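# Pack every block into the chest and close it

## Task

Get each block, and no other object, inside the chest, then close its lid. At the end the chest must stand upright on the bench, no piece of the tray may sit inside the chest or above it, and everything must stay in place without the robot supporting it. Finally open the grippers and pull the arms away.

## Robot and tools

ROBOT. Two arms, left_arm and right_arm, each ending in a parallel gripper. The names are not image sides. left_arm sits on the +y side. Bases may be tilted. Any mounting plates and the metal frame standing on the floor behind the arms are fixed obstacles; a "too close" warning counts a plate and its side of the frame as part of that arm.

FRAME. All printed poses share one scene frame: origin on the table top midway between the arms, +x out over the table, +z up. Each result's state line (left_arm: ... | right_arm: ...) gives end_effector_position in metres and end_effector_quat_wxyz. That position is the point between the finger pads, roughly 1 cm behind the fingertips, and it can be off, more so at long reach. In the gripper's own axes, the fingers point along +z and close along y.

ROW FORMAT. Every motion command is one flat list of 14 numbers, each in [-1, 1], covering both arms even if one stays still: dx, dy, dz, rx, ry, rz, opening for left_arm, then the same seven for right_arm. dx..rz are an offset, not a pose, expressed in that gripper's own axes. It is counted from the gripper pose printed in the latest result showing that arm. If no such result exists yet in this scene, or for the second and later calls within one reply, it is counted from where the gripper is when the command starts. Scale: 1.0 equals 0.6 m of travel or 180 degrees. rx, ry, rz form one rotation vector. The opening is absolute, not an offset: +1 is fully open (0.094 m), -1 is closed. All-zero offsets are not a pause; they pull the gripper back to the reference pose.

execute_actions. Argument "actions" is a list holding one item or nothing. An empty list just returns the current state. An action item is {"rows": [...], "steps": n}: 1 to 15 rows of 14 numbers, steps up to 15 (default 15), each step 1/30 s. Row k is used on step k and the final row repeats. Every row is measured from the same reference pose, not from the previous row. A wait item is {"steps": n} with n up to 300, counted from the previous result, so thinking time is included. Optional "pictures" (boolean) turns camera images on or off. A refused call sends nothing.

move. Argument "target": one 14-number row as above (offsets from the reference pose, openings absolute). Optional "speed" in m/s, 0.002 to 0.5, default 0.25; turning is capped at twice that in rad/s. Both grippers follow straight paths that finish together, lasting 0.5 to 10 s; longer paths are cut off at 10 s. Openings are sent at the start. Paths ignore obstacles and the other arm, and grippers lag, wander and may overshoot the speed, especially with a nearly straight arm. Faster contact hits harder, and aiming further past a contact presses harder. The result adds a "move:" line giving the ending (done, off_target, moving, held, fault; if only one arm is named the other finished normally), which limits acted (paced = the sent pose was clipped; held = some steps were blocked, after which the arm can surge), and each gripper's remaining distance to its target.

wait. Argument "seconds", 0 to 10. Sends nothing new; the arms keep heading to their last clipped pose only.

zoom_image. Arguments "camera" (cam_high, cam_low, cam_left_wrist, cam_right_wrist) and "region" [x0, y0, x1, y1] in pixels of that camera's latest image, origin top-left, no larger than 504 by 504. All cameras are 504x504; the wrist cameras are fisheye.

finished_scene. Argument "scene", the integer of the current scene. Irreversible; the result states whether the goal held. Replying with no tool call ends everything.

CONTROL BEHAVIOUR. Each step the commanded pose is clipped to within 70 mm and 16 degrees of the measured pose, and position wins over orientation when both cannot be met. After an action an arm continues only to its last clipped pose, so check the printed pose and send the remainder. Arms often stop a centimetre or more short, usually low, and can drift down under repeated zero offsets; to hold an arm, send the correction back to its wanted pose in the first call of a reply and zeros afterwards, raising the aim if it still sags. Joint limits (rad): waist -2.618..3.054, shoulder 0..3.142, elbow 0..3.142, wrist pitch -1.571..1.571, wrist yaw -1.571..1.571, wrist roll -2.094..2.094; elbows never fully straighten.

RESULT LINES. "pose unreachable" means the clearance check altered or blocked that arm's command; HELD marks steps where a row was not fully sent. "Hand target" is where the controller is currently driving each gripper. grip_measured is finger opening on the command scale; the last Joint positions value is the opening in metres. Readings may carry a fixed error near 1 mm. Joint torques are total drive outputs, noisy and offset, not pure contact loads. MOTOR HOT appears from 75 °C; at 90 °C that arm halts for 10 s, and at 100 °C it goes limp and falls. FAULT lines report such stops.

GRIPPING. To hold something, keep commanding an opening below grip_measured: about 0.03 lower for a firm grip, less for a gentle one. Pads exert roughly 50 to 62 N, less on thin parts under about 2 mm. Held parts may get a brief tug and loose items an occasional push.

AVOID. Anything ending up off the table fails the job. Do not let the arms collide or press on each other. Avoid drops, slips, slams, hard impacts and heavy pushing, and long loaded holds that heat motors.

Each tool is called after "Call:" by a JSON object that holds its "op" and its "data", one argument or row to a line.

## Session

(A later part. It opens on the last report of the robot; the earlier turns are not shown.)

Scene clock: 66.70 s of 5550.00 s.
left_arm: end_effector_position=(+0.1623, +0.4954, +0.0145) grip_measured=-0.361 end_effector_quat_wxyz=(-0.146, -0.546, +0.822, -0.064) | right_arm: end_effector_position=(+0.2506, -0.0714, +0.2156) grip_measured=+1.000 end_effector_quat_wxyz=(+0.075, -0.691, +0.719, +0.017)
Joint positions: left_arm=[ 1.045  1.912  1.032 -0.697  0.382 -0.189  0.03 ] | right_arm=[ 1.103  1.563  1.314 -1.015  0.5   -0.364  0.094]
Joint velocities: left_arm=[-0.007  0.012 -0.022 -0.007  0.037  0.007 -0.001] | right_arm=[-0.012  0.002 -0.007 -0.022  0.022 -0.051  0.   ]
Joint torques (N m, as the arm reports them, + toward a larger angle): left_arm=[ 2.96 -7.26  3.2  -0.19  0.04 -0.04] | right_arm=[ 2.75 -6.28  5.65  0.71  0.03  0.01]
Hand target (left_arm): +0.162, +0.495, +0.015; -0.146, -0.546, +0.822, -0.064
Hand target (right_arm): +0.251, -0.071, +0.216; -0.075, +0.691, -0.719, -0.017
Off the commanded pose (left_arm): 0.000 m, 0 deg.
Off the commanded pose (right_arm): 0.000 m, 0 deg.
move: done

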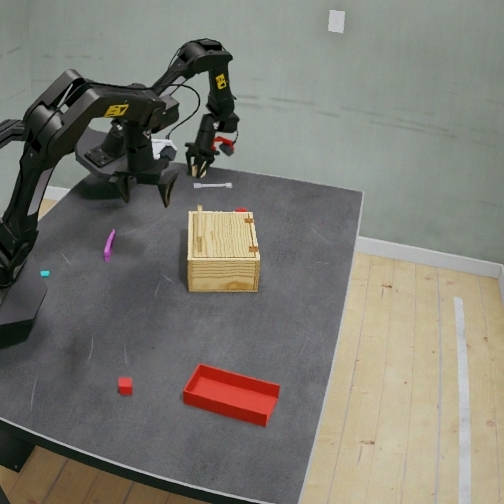

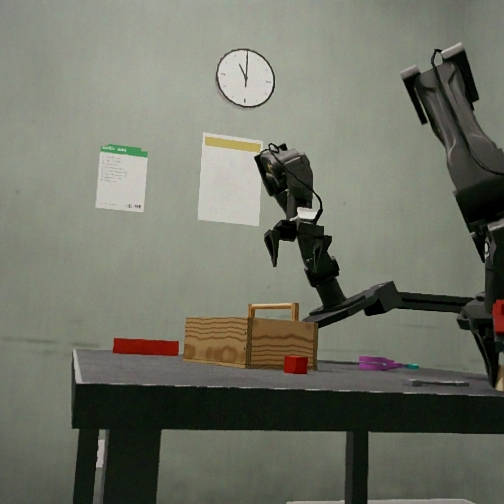

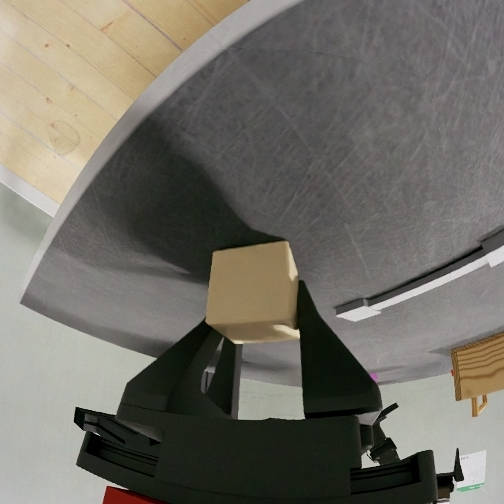

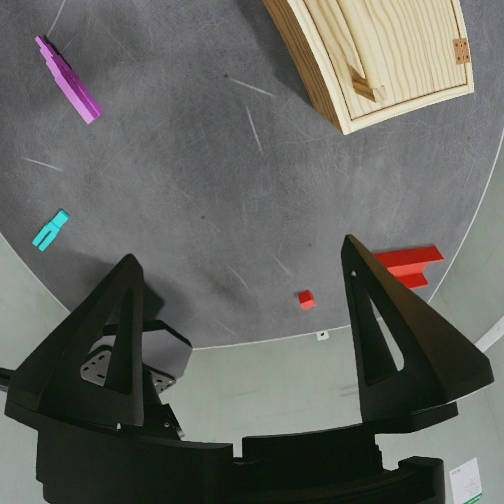

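Call:
{"op": "move", "data": {
  "target": [0,0,0,0,0,0,1, 0,0,0,0,0,0,1]
}}

Call:
{"op": "move", "data": {
  "target": [0,0,-0.35,0.037,-0.095,-0.126,1, 0,0,0,0,0,0,1]
}}

Call:
{"op": "move", "data": {
  "target": [0.4,-0.03,0,0,0,0,1, 0,0,0,0,0,0,1]
}}

Scene clock: 77.20 s of 5550.00 s.
left_arm: end_effector_position=(+0.1623, +0.4953, +0.0146) grip_measured=+0.998 end_effector_quat_wxyz=(-0.147, -0.546, +0.822, -0.064) | right_arm: end_effector_position=(+0.2506, -0.0714, +0.2156) grip_measured=+1.000 end_effector_quat_wxyz=(+0.075, -0.691, +0.719, +0.017)
Joint positions: left_arm=[ 1.045  1.912  1.032 -0.697  0.382 -0.189  0.094] | right_arm=[ 1.103  1.563  1.314 -1.015  0.5   -0.364  0.094]
Joint velocities: left_arm=[-0.007 -0.007  0.012  0.007 -0.022  0.037  0.   ] | right_arm=[-0.002  0.022 -0.012 -0.022 -0.007 -0.022  0.   ]
Joint torques (N m, as the arm reports them, + toward a larger angle): left_arm=[ 2.91 -7.15  3.16 -0.17  0.02 -0.02] | right_arm=[ 2.74 -6.28  5.66  0.71  0.02  0.01]
Hand target (left_arm): +0.162, +0.495, +0.015; -0.146, -0.546, +0.822, -0.064
Hand target (right_arm): +0.251, -0.071, +0.216; -0.075, +0.691, -0.719, -0.017
Off the commanded pose (left_arm): 0.000 m, 0 deg.
Off the commanded pose (right_arm): 0.000 m, 0 deg.
After step 90, 6.80 s passed at rest.
move: done

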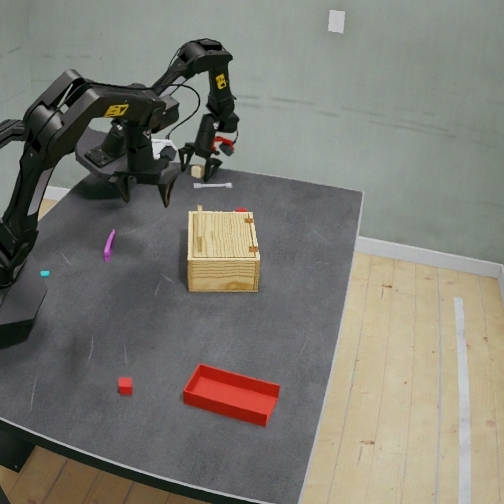

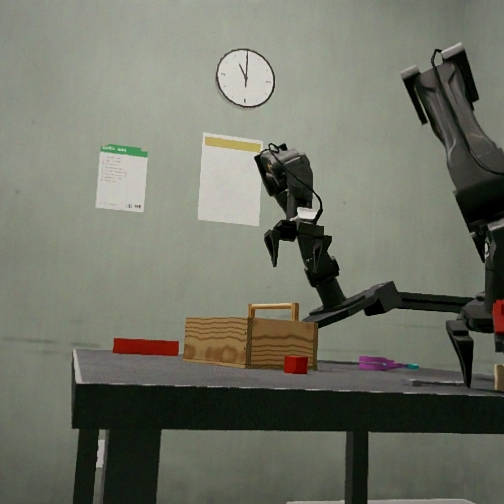

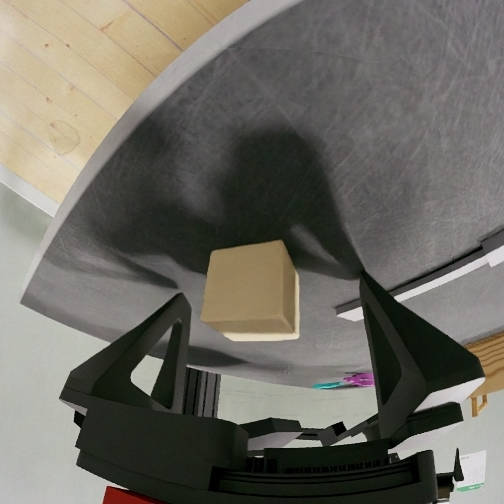

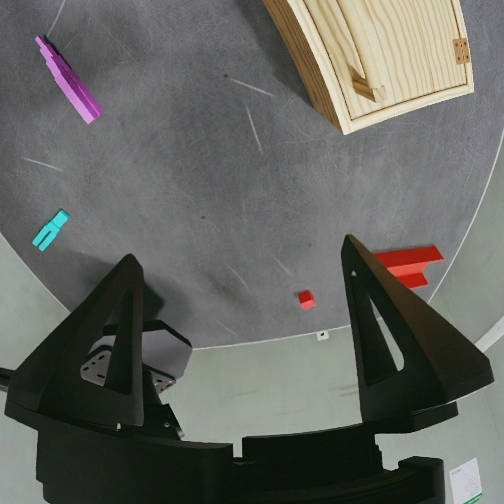

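Scene clock: 78.90 s of 5550.00 s.
left_arm: end_effector_position=(+0.1928, +0.5449, +0.2014) grip_measured=+0.998 end_effector_quat_wxyz=(+0.017, +0.704, -0.710, +0.002) | right_arm: end_effector_position=(+0.2506, -0.0714, +0.2156) grip_measured=+1.000 end_effector_quat_wxyz=(+0.075, -0.691, +0.719, +0.017)
Joint positions: left_arm=[ 1.31   1.498  1.293 -1.171  0.422 -0.414  0.094] | right_arm=[ 1.103  1.563  1.314 -1.015  0.5   -0.364  0.094]
Joint velocities: left_arm=[-0.012  0.002 -0.007 -0.022 -0.022  0.007 -0.   ] | right_arm=[ 0.002  0.012 -0.002 -0.051  0.007 -0.007  0.   ]
Joint torques (N m, as the arm reports them, + toward a larger angle): left_arm=[ 3.6  -6.34  7.49  0.23  0.11 -0.13] | right_arm=[ 2.74 -6.28  5.66  0.71  0.02  0.  ]
Hand target (left_arm): +0.197, +0.550, +0.212; +0.002, +0.708, -0.707, -0.000
Hand target (right_arm): +0.251, -0.071, +0.216; -0.075, +0.691, -0.719, -0.017
Off the commanded pose (left_arm): 0.015 m, 2 deg.
Off the commanded pose (right_arm): 0.000 m, 0 deg.
move: off_target (left_arm)

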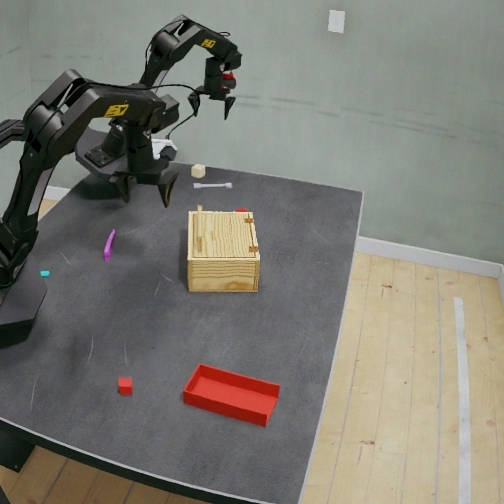

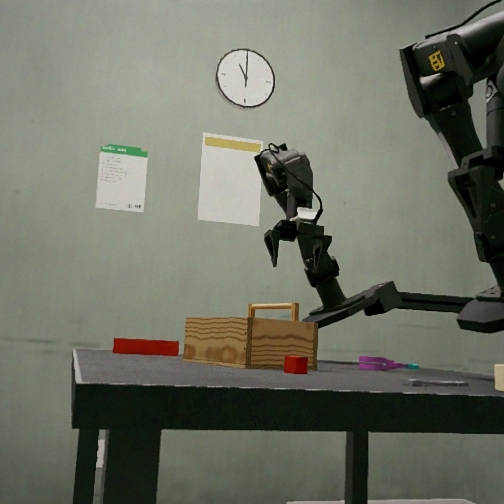

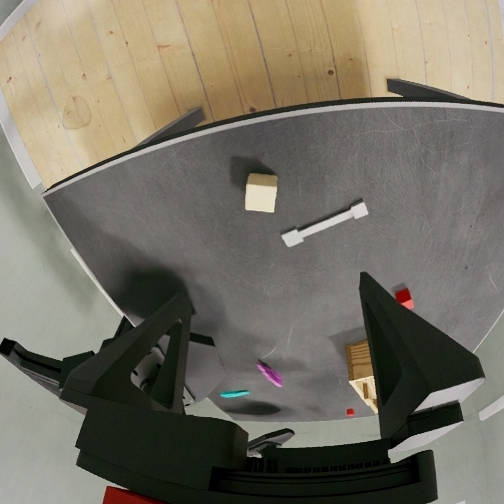

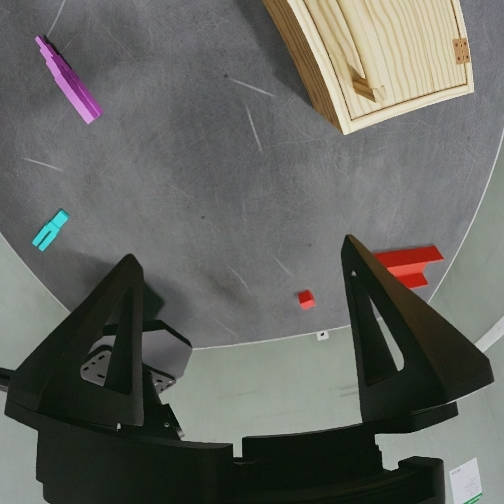

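Scene clock: 80.77 s of 5550.00 s.
left_arm: end_effector_position=(+0.2117, +0.3071, +0.2054) grip_measured=+0.998 end_effector_quat_wxyz=(+0.019, +0.701, -0.712, +0.004) | right_arm: end_effector_position=(+0.2506, -0.0714, +0.2156) grip_measured=+1.000 end_effector_quat_wxyz=(+0.075, -0.691, +0.719, +0.017)
Joint positions: left_arm=[ 0.205  0.842  0.896 -1.163  0.033 -1.474  0.094] | right_arm=[ 1.103  1.563  1.314 -1.015  0.5   -0.364  0.094]
Joint velocities: left_arm=[-0.002 -0.012 -0.012 -0.022 -0.037 -0.007 -0.001] | right_arm=[-0.017 -0.012  0.007 -0.051  0.022 -0.037  0.   ]
Joint torques (N m, as the arm reports them, + toward a larger angle): left_arm=[-0.64 -3.32  5.37  0.37 -0.2  -0.16] | right_arm=[ 2.74 -6.27  5.65  0.71  0.03  0.01]
Hand target (left_arm): +0.209, +0.309, +0.204; +0.015, +0.702, -0.712, -0.004
Hand target (right_arm): +0.251, -0.071, +0.216; -0.075, +0.691, -0.719, -0.017
Off the commanded pose (left_arm): 0.004 m, 1 deg.
Off the commanded pose (right_arm): 0.000 m, 0 deg.
move: done

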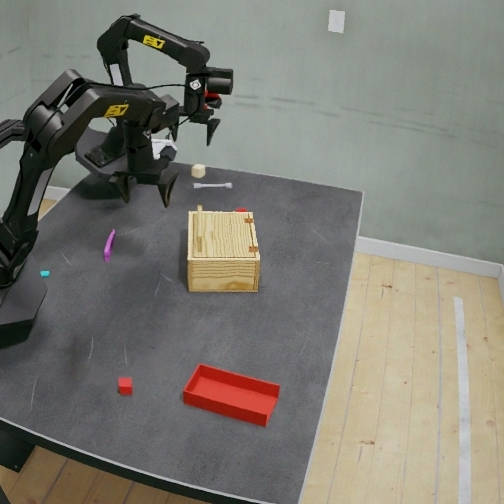

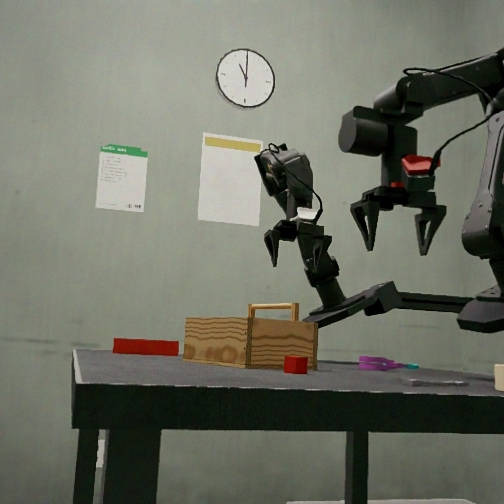

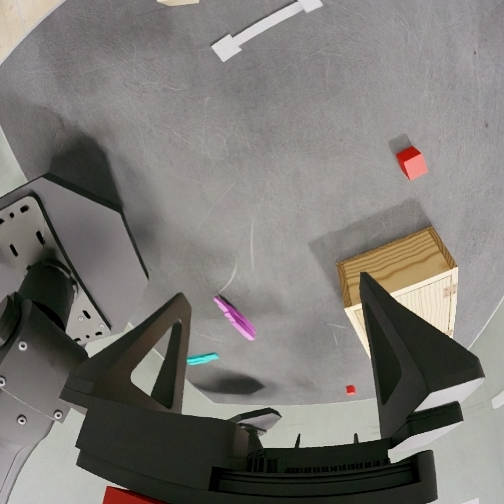

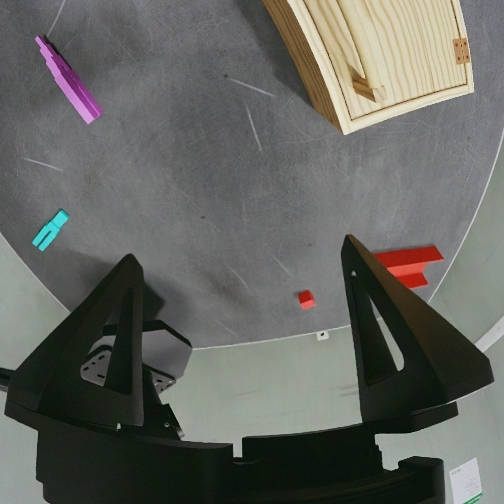

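Call:
{"op": "move", "data": {
  "target": [0.25,-0.16,0,0,0,0,1, 0.45,0.05,0,0,0.05,0,1]
}}

Scene clock: 86.30 s of 5550.00 s.
left_arm: end_effector_position=(+0.3032, +0.1598, +0.2030) grip_measured=+0.998 end_effector_quat_wxyz=(+0.029, +0.694, -0.719, +0.004) | right_arm: end_effector_position=(+0.2126, -0.3420, +0.1777) grip_measured=+1.000 end_effector_quat_wxyz=(+0.002, -0.691, +0.722, -0.040)
Joint positions: left_arm=[-0.469  1.379  1.335 -1.144 -0.235 -2.071  0.094] | right_arm=[ 0.341  0.619  0.618 -1.116  0.319 -1.074  0.094]
Joint velocities: left_arm=[-0.032 -0.022 -0.007 -0.022 -0.037  0.051 -0.001] | right_arm=[-0.022  0.017  0.002 -0.037  0.022  0.007  0.   ]
Joint torques (N m, as the arm reports them, + toward a larger angle): left_arm=[-2.17 -6.14  7.89  0.2  -0.14 -0.13] | right_arm=[-0.96 -2.89  5.52  0.52 -0.12 -0.07]
Hand target (left_arm): +0.308, +0.160, +0.210; +0.020, +0.695, -0.719, +0.007
Hand target (right_arm): +0.212, -0.341, +0.179; -0.012, +0.690, -0.722, +0.037
Off the commanded pose (left_arm): 0.007 m, 2 deg.
Off the commanded pose (right_arm): 0.005 m, 2 deg.
joint sent to its limit (left arm) — the command would take joint 6 (wrist roll) past its lower limit, so that joint was sent only as far as its limit.
After step 90, 0.53 s passed at rest.
move: done

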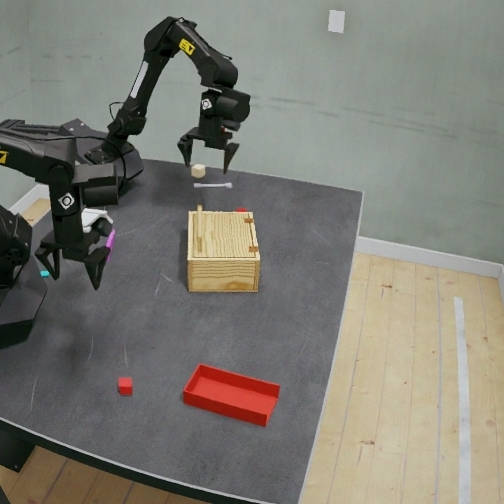

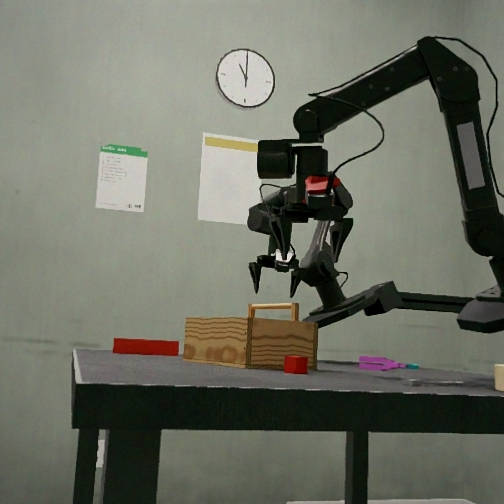

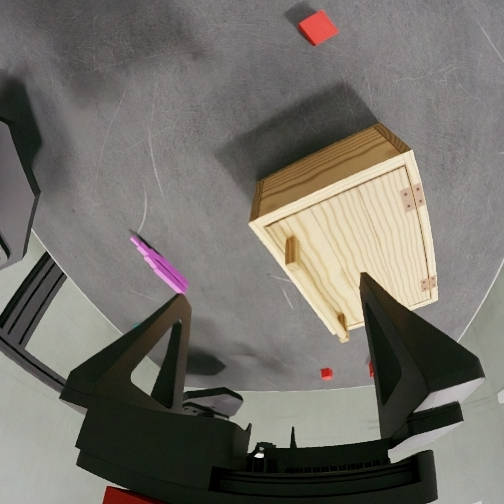

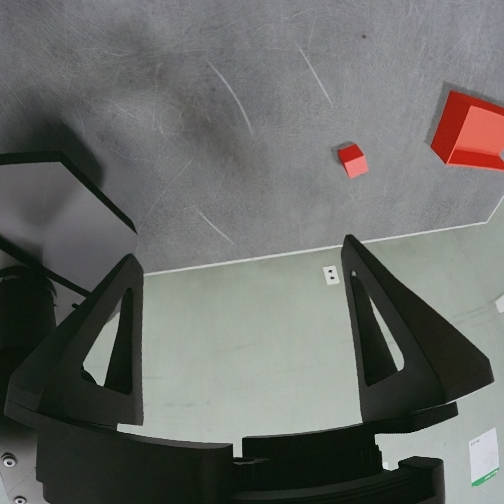

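Call:
{"op": "move", "data": {
  "target": [0.06,-0.06,0,0,0,0.889,1, -0.07,-0.13,0.17,0,0,0,1],
  "speed": 0.4
}}

Scene clock: 101.93 s of 5550.00 s.
left_arm: end_effector_position=(+0.3344, +0.1288, +0.1972) grip_measured=+0.999 end_effector_quat_wxyz=(-0.010, +0.581, +0.814, -0.028) | right_arm: end_effector_position=(+0.2847, -0.3115, +0.0747) grip_measured=+1.000 end_effector_quat_wxyz=(-0.014, -0.693, +0.720, -0.039)
Joint positions: left_arm=[-0.502  1.562  1.539 -1.187 -0.252  0.667  0.094] | right_arm=[ 0.199  1.238  0.622 -0.493  0.266 -1.203  0.094]
Joint velocities: left_arm=[-0.007 -0.017  0.007  0.022  0.051 -0.066 -0.001] | right_arm=[-0.012 -0.022  0.007  0.007 -0.022 -0.007  0.   ]
Joint torques (N m, as the arm reports them, + toward a larger angle): left_arm=[-2.81 -7.22  7.78  0.3   0.05  0.04] | right_arm=[-0.19 -4.17  6.6   0.62 -0.15 -0.08]
Hand target (left_arm): +0.339, +0.123, +0.204; -0.001, +0.588, +0.808, -0.029
Hand target (right_arm): +0.297, -0.308, +0.077; -0.001, +0.691, -0.722, +0.040
Off the commanded pose (left_arm): 0.009 m, 1 deg.
Off the commanded pose (right_arm): 0.014 m, 2 deg.
After step 90, 8.47 s passed at rest.
move: off_target (right_arm)

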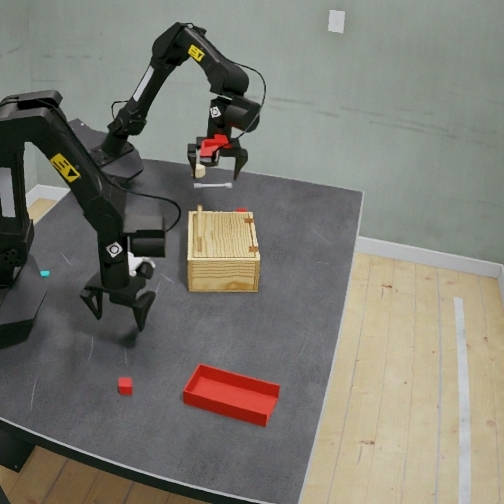

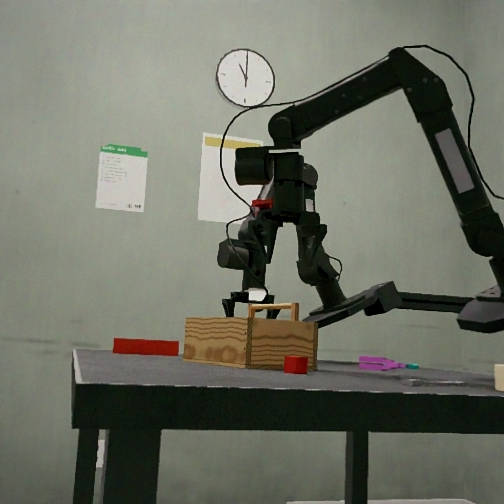

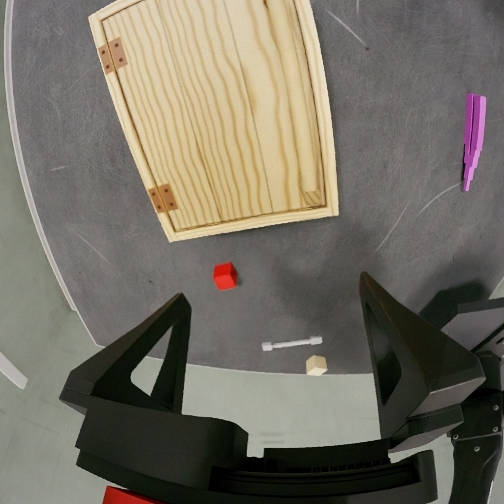

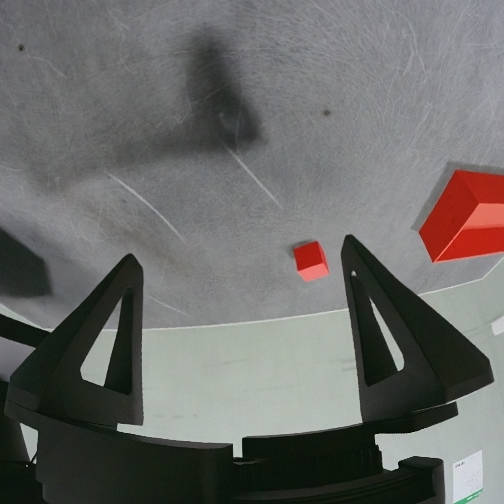

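Call:
{"op": "move", "data": {
  "target": [-0.13,-0.04,0.07,0,0,0,1, 0.1,-0.05,0.05,0,0,0,1]
}}

Scene clock: 108.33 s of 5550.00 s.
left_arm: end_effector_position=(+0.3265, +0.0542, +0.1479) grip_measured=+0.999 end_effector_quat_wxyz=(-0.034, +0.587, +0.808, -0.026) | right_arm: end_effector_position=(+0.2981, -0.3755, +0.0475) grip_measured=+1.000 end_effector_quat_wxyz=(-0.030, -0.693, +0.720, -0.033)
Joint positions: left_arm=[-0.643  1.825  1.654 -1.13  -0.299  0.528  0.094] | right_arm=[-0.124  1.335  0.622 -0.374  0.126 -1.49   0.094]
Joint velocities: left_arm=[ 0.002 -0.012  0.007  0.066 -0.037 -0.066 -0.001] | right_arm=[ 0.007  0.002  0.002  0.022 -0.022 -0.11   0.   ]
Joint torques (N m, as the arm reports them, + toward a larger angle): left_arm=[-3.66 -9.3   7.49  0.36  0.04 -0.08] | right_arm=[-0.8  -4.77  6.36  0.55 -0.14 -0.11]
Hand target (left_arm): +0.337, +0.047, +0.159; -0.009, +0.581, +0.814, -0.027
Hand target (right_arm): +0.312, -0.375, +0.049; +0.016, +0.693, -0.720, +0.038
Off the commanded pose (left_arm): 0.016 m, 3 deg.
Off the commanded pose (right_arm): 0.015 m, 2 deg.
After step 90, 2.33 s passed at rest.
move: off_target (left_arm, right_arm)

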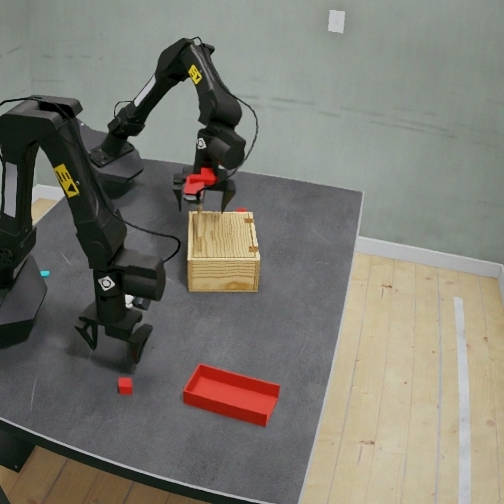

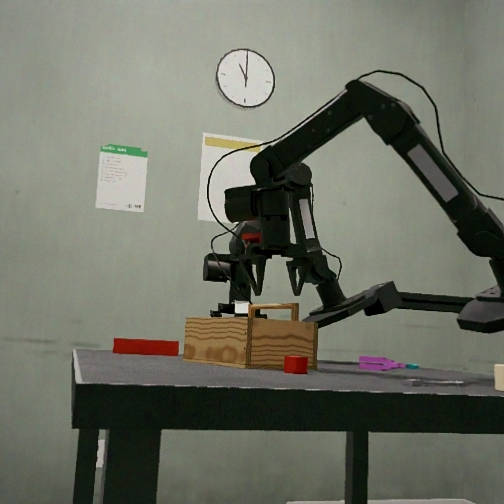

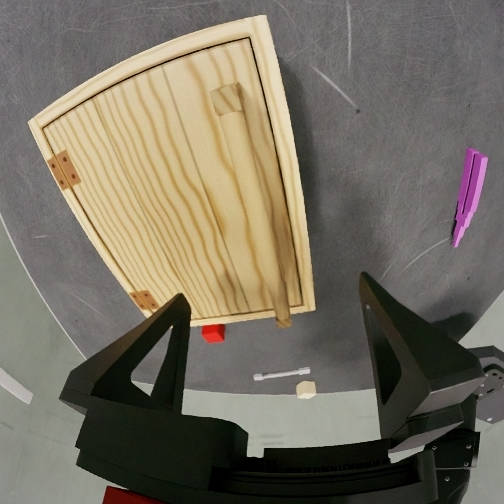

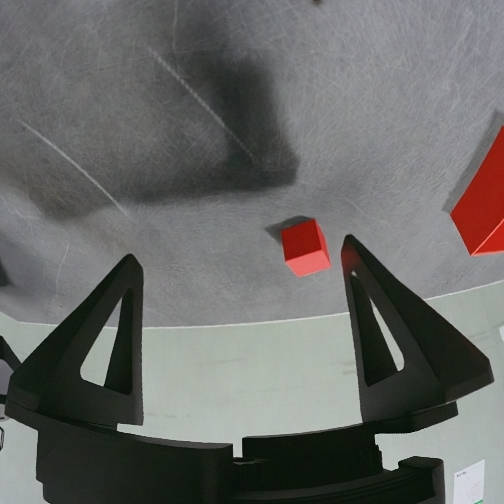

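Call:
{"op": "move", "data": {
  "target": [-0.08,0.0,0.06,0,0,0,1, 0.03,-0.07,0.055,0,0,0,1],
  "speed": 0.12
}}

Call:
{"op": "move", "data": {
  "target": [0,0,0,0,0,0,-0.9, 0,0,0,0,0,0,-0.55]
}}

Scene clock: 115.50 s of 5550.00 s.
left_arm: end_effector_position=(+0.3324, +0.0207, +0.1059) grip_measured=+0.999 end_effector_quat_wxyz=(-0.054, +0.589, +0.806, -0.023) | right_arm: end_effector_position=(+0.3274, -0.3967, +0.0149) grip_measured=+1.000 end_effector_quat_wxyz=(-0.044, -0.692, +0.720, -0.029)
Joint positions: left_arm=[-0.658  2.028  1.799 -1.12  -0.305  0.505  0.094] | right_arm=[-0.207  1.554  0.751 -0.302  0.1   -1.562  0.094]
Joint velocities: left_arm=[-0.032  0.012 -0.002  0.022 -0.037 -0.051  0.001] | right_arm=[ 0.007  0.002 -0.002  0.022 -0.022 -0.022  0.   ]
Joint torques (N m, as the arm reports them, + toward a larger angle): left_arm=[-4.39 -9.55  7.37  0.31  0.02 -0.12] | right_arm=[-0.88 -6.45  5.39  0.49 -0.15 -0.11]
Hand target (left_arm): +0.339, +0.009, +0.112; -0.034, +0.587, +0.808, -0.026
Hand target (right_arm): +0.339, -0.398, +0.016; +0.031, +0.693, -0.720, +0.033
Off the commanded pose (left_arm): 0.014 m, 2 deg.
Off the commanded pose (right_arm): 0.012 m, 2 deg.
After step 90, 3.23 s passed at rest.
move: off_target (left_arm, right_arm)

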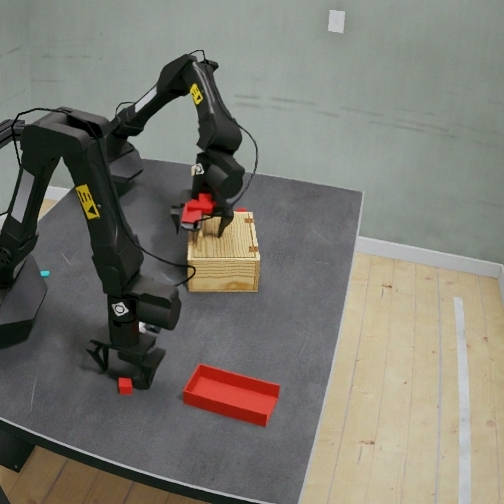

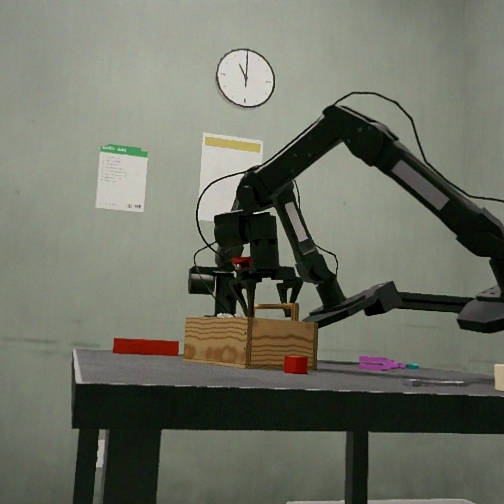

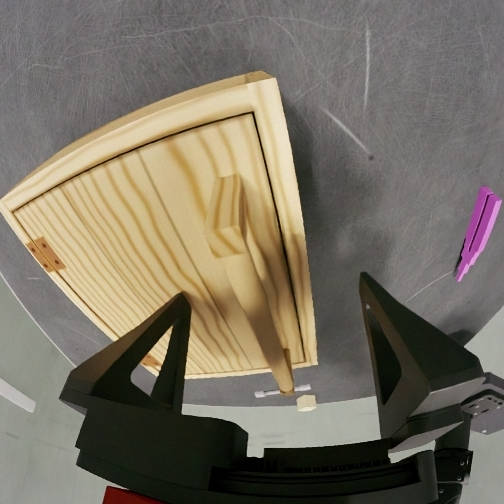

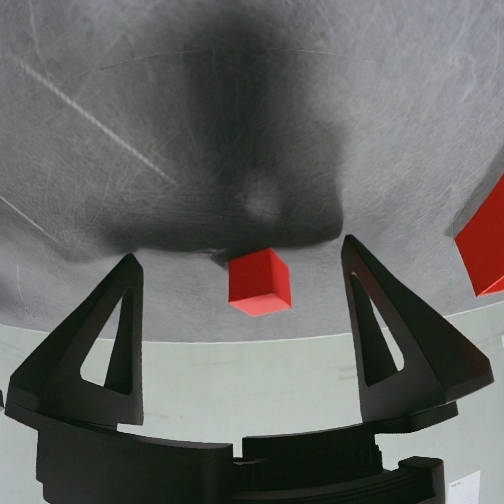

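Scene clock: 116.00 s of 5550.00 s.
left_arm: end_effector_position=(+0.3329, +0.0210, +0.1058) grip_measured=-0.829 end_effector_quat_wxyz=(-0.054, +0.590, +0.805, -0.021) | right_arm: end_effector_position=(+0.3274, -0.3967, +0.0149) grip_measured=-0.547 end_effector_quat_wxyz=(-0.044, -0.692, +0.720, -0.029)
Joint positions: left_arm=[-0.658  2.028  1.799 -1.119 -0.307  0.507  0.008] | right_arm=[-0.207  1.554  0.751 -0.302  0.1   -1.562  0.021]
Joint velocities: left_arm=[-0.002  0.002  0.012  0.007 -0.037 -0.037 -0.   ] | right_arm=[ 0.007  0.007  0.002  0.051 -0.022 -0.007 -0.   ]
Joint torques (N m, as the arm reports them, + toward a larger angle): left_arm=[-3.54 -9.75  5.44  0.22  0.07 -0.04] | right_arm=[-0.04 -7.13  3.39  0.42  0.07  0.01]
Hand target (left_arm): +0.332, +0.021, +0.106; -0.054, +0.589, +0.806, -0.022
Hand target (right_arm): +0.327, -0.397, +0.015; +0.044, +0.692, -0.720, +0.029
Off the commanded pose (left_arm): 0.001 m, 0 deg.
Off the commanded pose (right_arm): 0.000 m, 0 deg.
move: done

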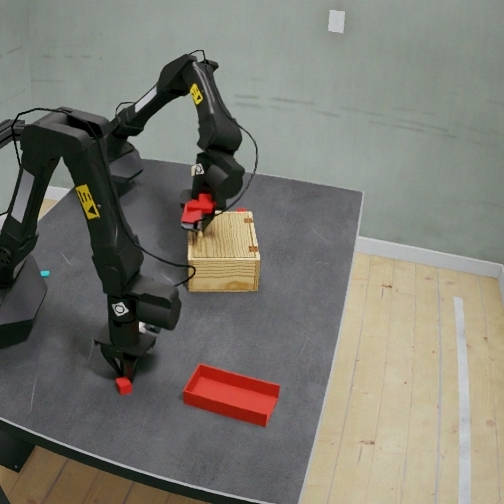

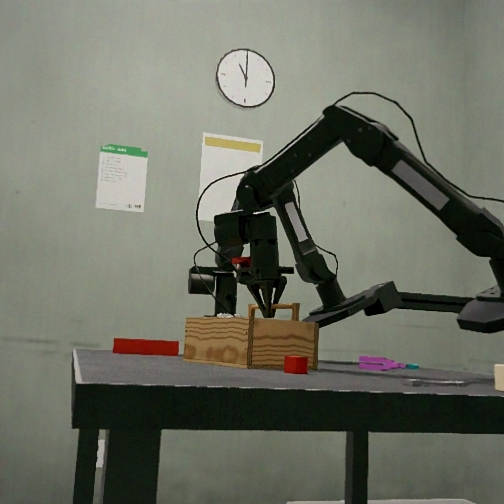

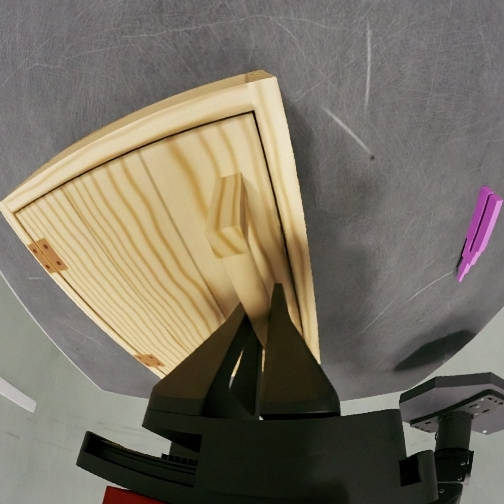

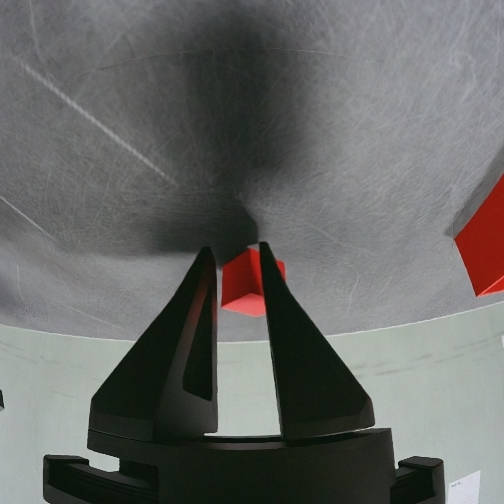

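Call:
{"op": "move", "data": {
  "target": [0,0.063,-0.117,0.194,0,0,-0.9, 0,0,-0.01,0,0,0,1],
  "speed": 0.1
}}

Call:
{"op": "move", "data": {
  "target": [0,0.063,-0.117,0.194,0,0,-0.9, 0.055,0,0.01,0,0,0,1],
  "speed": 0.1
}}

Call:
{"op": "move", "data": {
  "target": [0,0.063,-0.117,0.194,0,0,-0.9, 0,0,0,0,0,0,-0.55],
  "speed": 0.1
}}

Scene clock: 127.47 s of 5550.00 s.
left_arm: end_effector_position=(+0.3658, +0.0421, +0.1483) grip_measured=-0.829 end_effector_quat_wxyz=(-0.125, +0.524, +0.811, -0.226) | right_arm: end_effector_position=(+0.3251, -0.3966, +0.0150) grip_measured=+1.000 end_effector_quat_wxyz=(-0.047, -0.692, +0.720, -0.025)
Joint positions: left_arm=[-0.423  2.199  2.323 -1.575  0.164  0.64   0.008] | right_arm=[-0.207  1.554  0.751 -0.311  0.1   -1.562  0.094]
Joint velocities: left_arm=[-0.012 -0.007 -0.002 -0.007  0.11  -0.007 -0.   ] | right_arm=[-0.002  0.002 -0.007 -0.022 -0.051  0.007  0.   ]
Joint torques (N m, as the arm reports them, + toward a larger angle): left_arm=[ -3.12 -13.28   7.99  -0.09   0.8    0.35] | right_arm=[ 0.09 -8.91  3.61  0.2   0.09  0.02]
Hand target (left_arm): +0.375, +0.031, +0.172; -0.084, +0.533, +0.802, -0.257
Hand target (right_arm): +0.328, -0.396, +0.021; +0.043, +0.692, -0.720, +0.029
Off the commanded pose (left_arm): 0.028 m, 14 deg.
Off the commanded pose (right_arm): 0.006 m, 1 deg.
joint sent to its limit (left arm) — the command would take joint 4 (wrist pitch) past its lower limit, so that joint was sent only as far as its limit.
After step 90, 5.10 s passed at rest.
move: off_target (left_arm)

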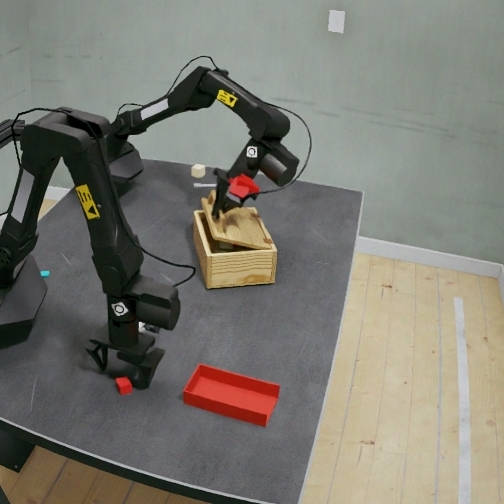

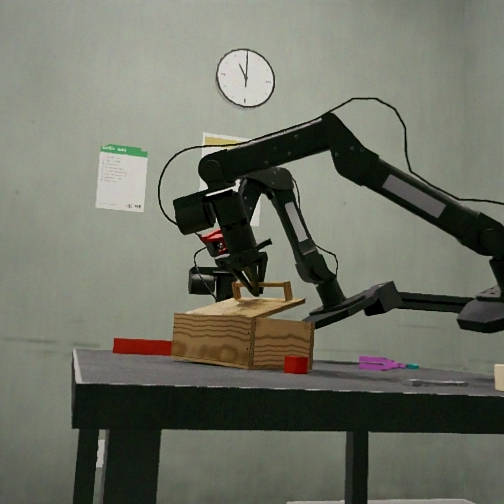

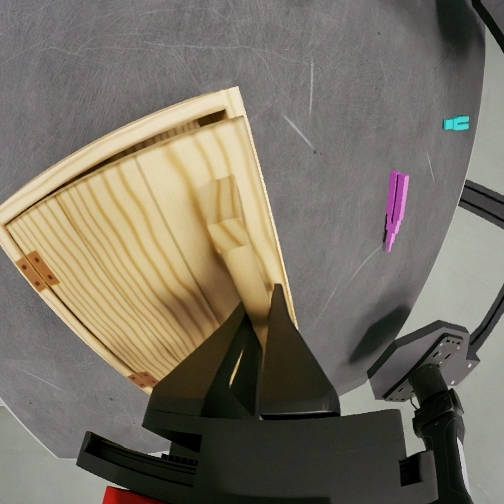

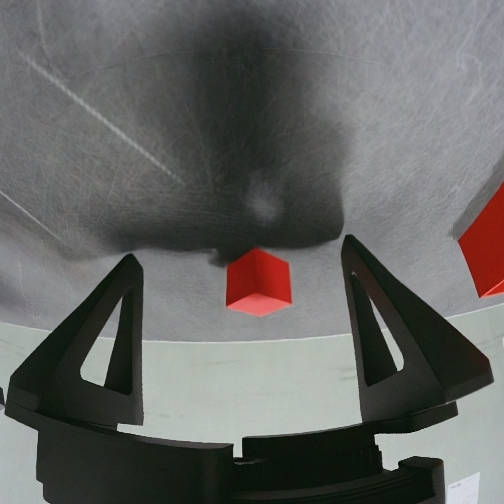

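Scene clock: 130.87 s of 5550.00 s.
left_arm: end_effector_position=(+0.4131, +0.0794, +0.1641) grip_measured=-0.829 end_effector_quat_wxyz=(-0.074, +0.365, +0.846, -0.382) | right_arm: end_effector_position=(+0.3243, -0.4289, +0.0160) grip_measured=+1.000 end_effector_quat_wxyz=(-0.050, -0.692, +0.720, -0.031)
Joint positions: left_arm=[-0.161  2.193  2.355 -1.575  0.58   0.635  0.008] | right_arm=[-0.324  1.554  0.751 -0.298  0.059 -1.666  0.094]
Joint velocities: left_arm=[-0.017 -0.032  0.022  0.022  0.007 -0.037 -0.001] | right_arm=[ 0.007  0.012 -0.007 -0.037 -0.037 -0.022  0.   ]
Joint torques (N m, as the arm reports them, + toward a larger angle): left_arm=[ -1.71 -13.52   8.05  -0.08   0.88   0.27] | right_arm=[-1.32 -5.67  3.63  0.53 -0.15 -0.11]
Hand target (left_arm): +0.424, +0.073, +0.190; -0.031, +0.376, +0.833, -0.404
Hand target (right_arm): +0.323, -0.430, +0.012; +0.047, +0.692, -0.720, +0.025
Off the commanded pose (left_arm): 0.030 m, 32 deg; orientation clipped at the last step of the last action.
Off the commanded pose (right_arm): 0.004 m, 1 deg.
joint sent to its limit (left arm) — the command would take joint 4 (wrist pitch) past its lower limit, so that joint was sent only as far as its limit.
move: off_target (left_arm); limits=paced

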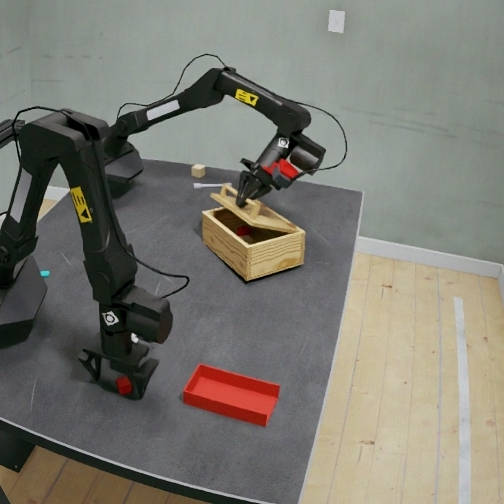

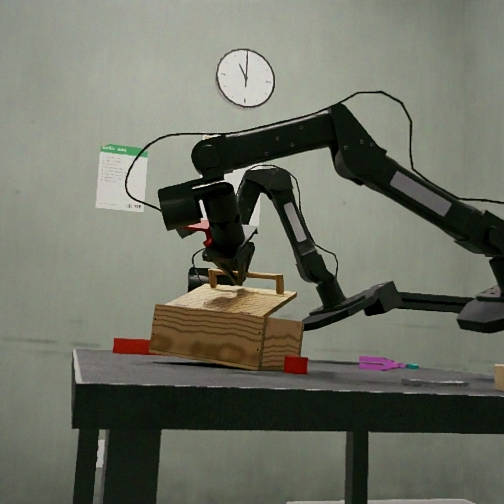

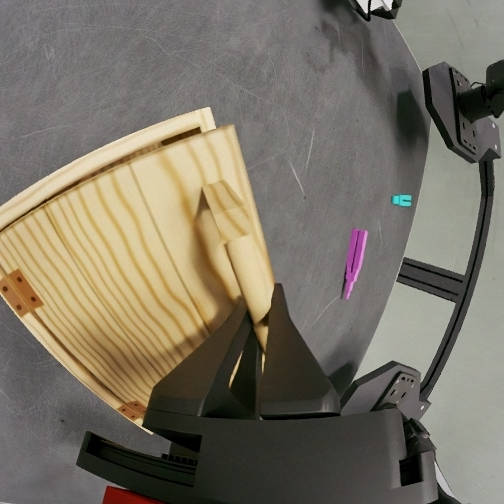

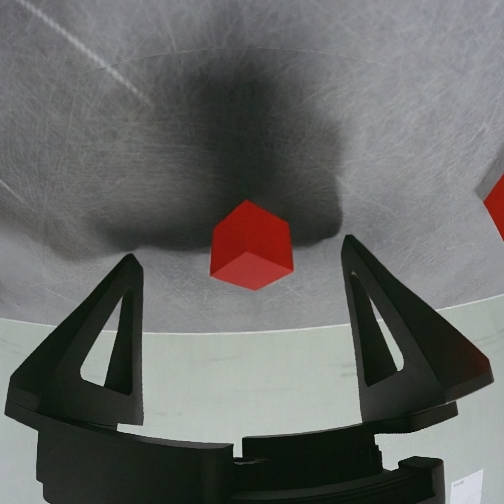

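Scene clock: 134.30 s of 5550.00 s.
left_arm: end_effector_position=(+0.4622, +0.1349, +0.1890) grip_measured=-0.829 end_effector_quat_wxyz=(+0.008, +0.188, +0.823, -0.536) | right_arm: end_effector_position=(+0.3243, -0.4289, +0.0160) grip_measured=-0.396 end_effector_quat_wxyz=(-0.050, -0.692, +0.720, -0.031)
Joint positions: left_arm=[ 0.103  2.203  2.321 -1.575  1.048  0.649  0.008] | right_arm=[-0.324  1.554  0.751 -0.298  0.059 -1.666  0.028]
Joint velocities: left_arm=[-0.007  0.012 -0.002  0.037 -0.081 -0.051 -0.001] | right_arm=[-0.017  0.007  0.007 -0.125 -0.007 -0.081 -0.   ]
Joint torques (N m, as the arm reports them, + toward a larger angle): left_arm=[  0.14 -11.53   4.29  -0.15   0.73   0.61] | right_arm=[-0.35 -7.12  3.41  0.43  0.08  0.01]
Hand target (left_arm): +0.462, +0.137, +0.187; +0.021, +0.197, +0.813, -0.548
Hand target (right_arm): +0.324, -0.429, +0.016; +0.050, +0.692, -0.720, +0.031
Off the commanded pose (left_arm): 0.004 m, 32 deg; orientation clipped at the last step of the last action.
Off the commanded pose (right_arm): 0.000 m, 0 deg.
joint sent to its limit (left arm) — the command would take joint 4 (wrist pitch) past its lower limit, so that joint was sent only as far as its limit.
move: off_target (left_arm); limits=paced

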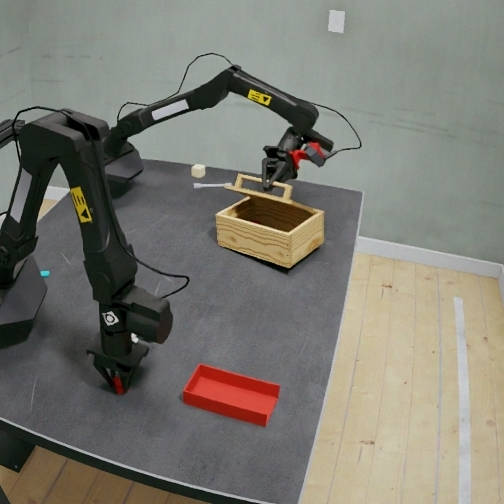

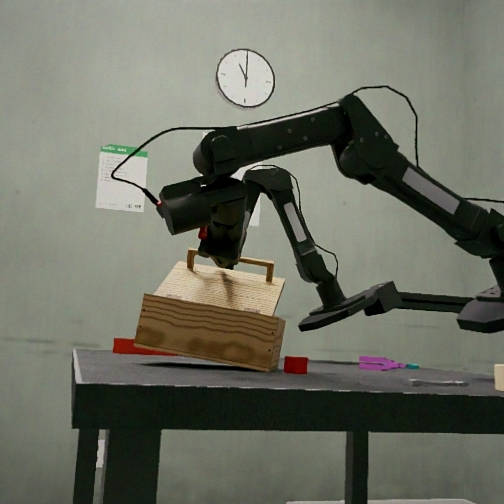

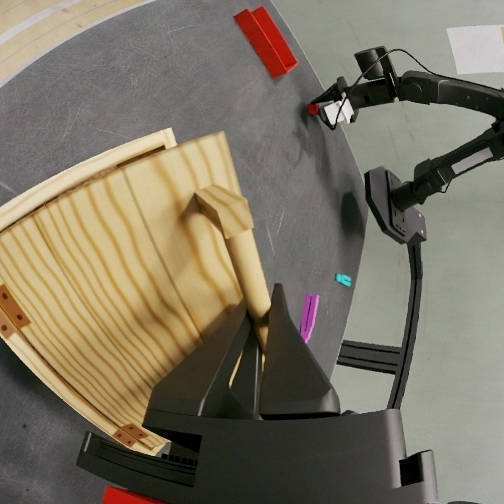

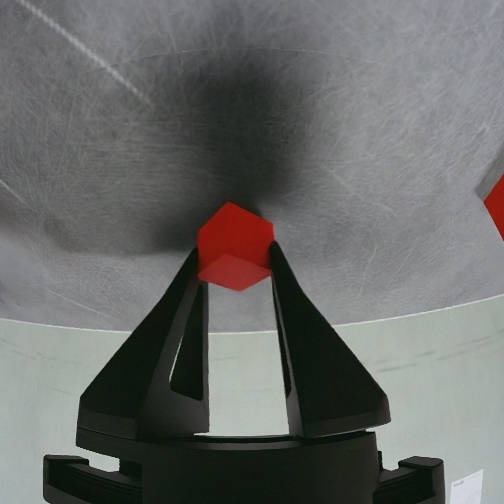

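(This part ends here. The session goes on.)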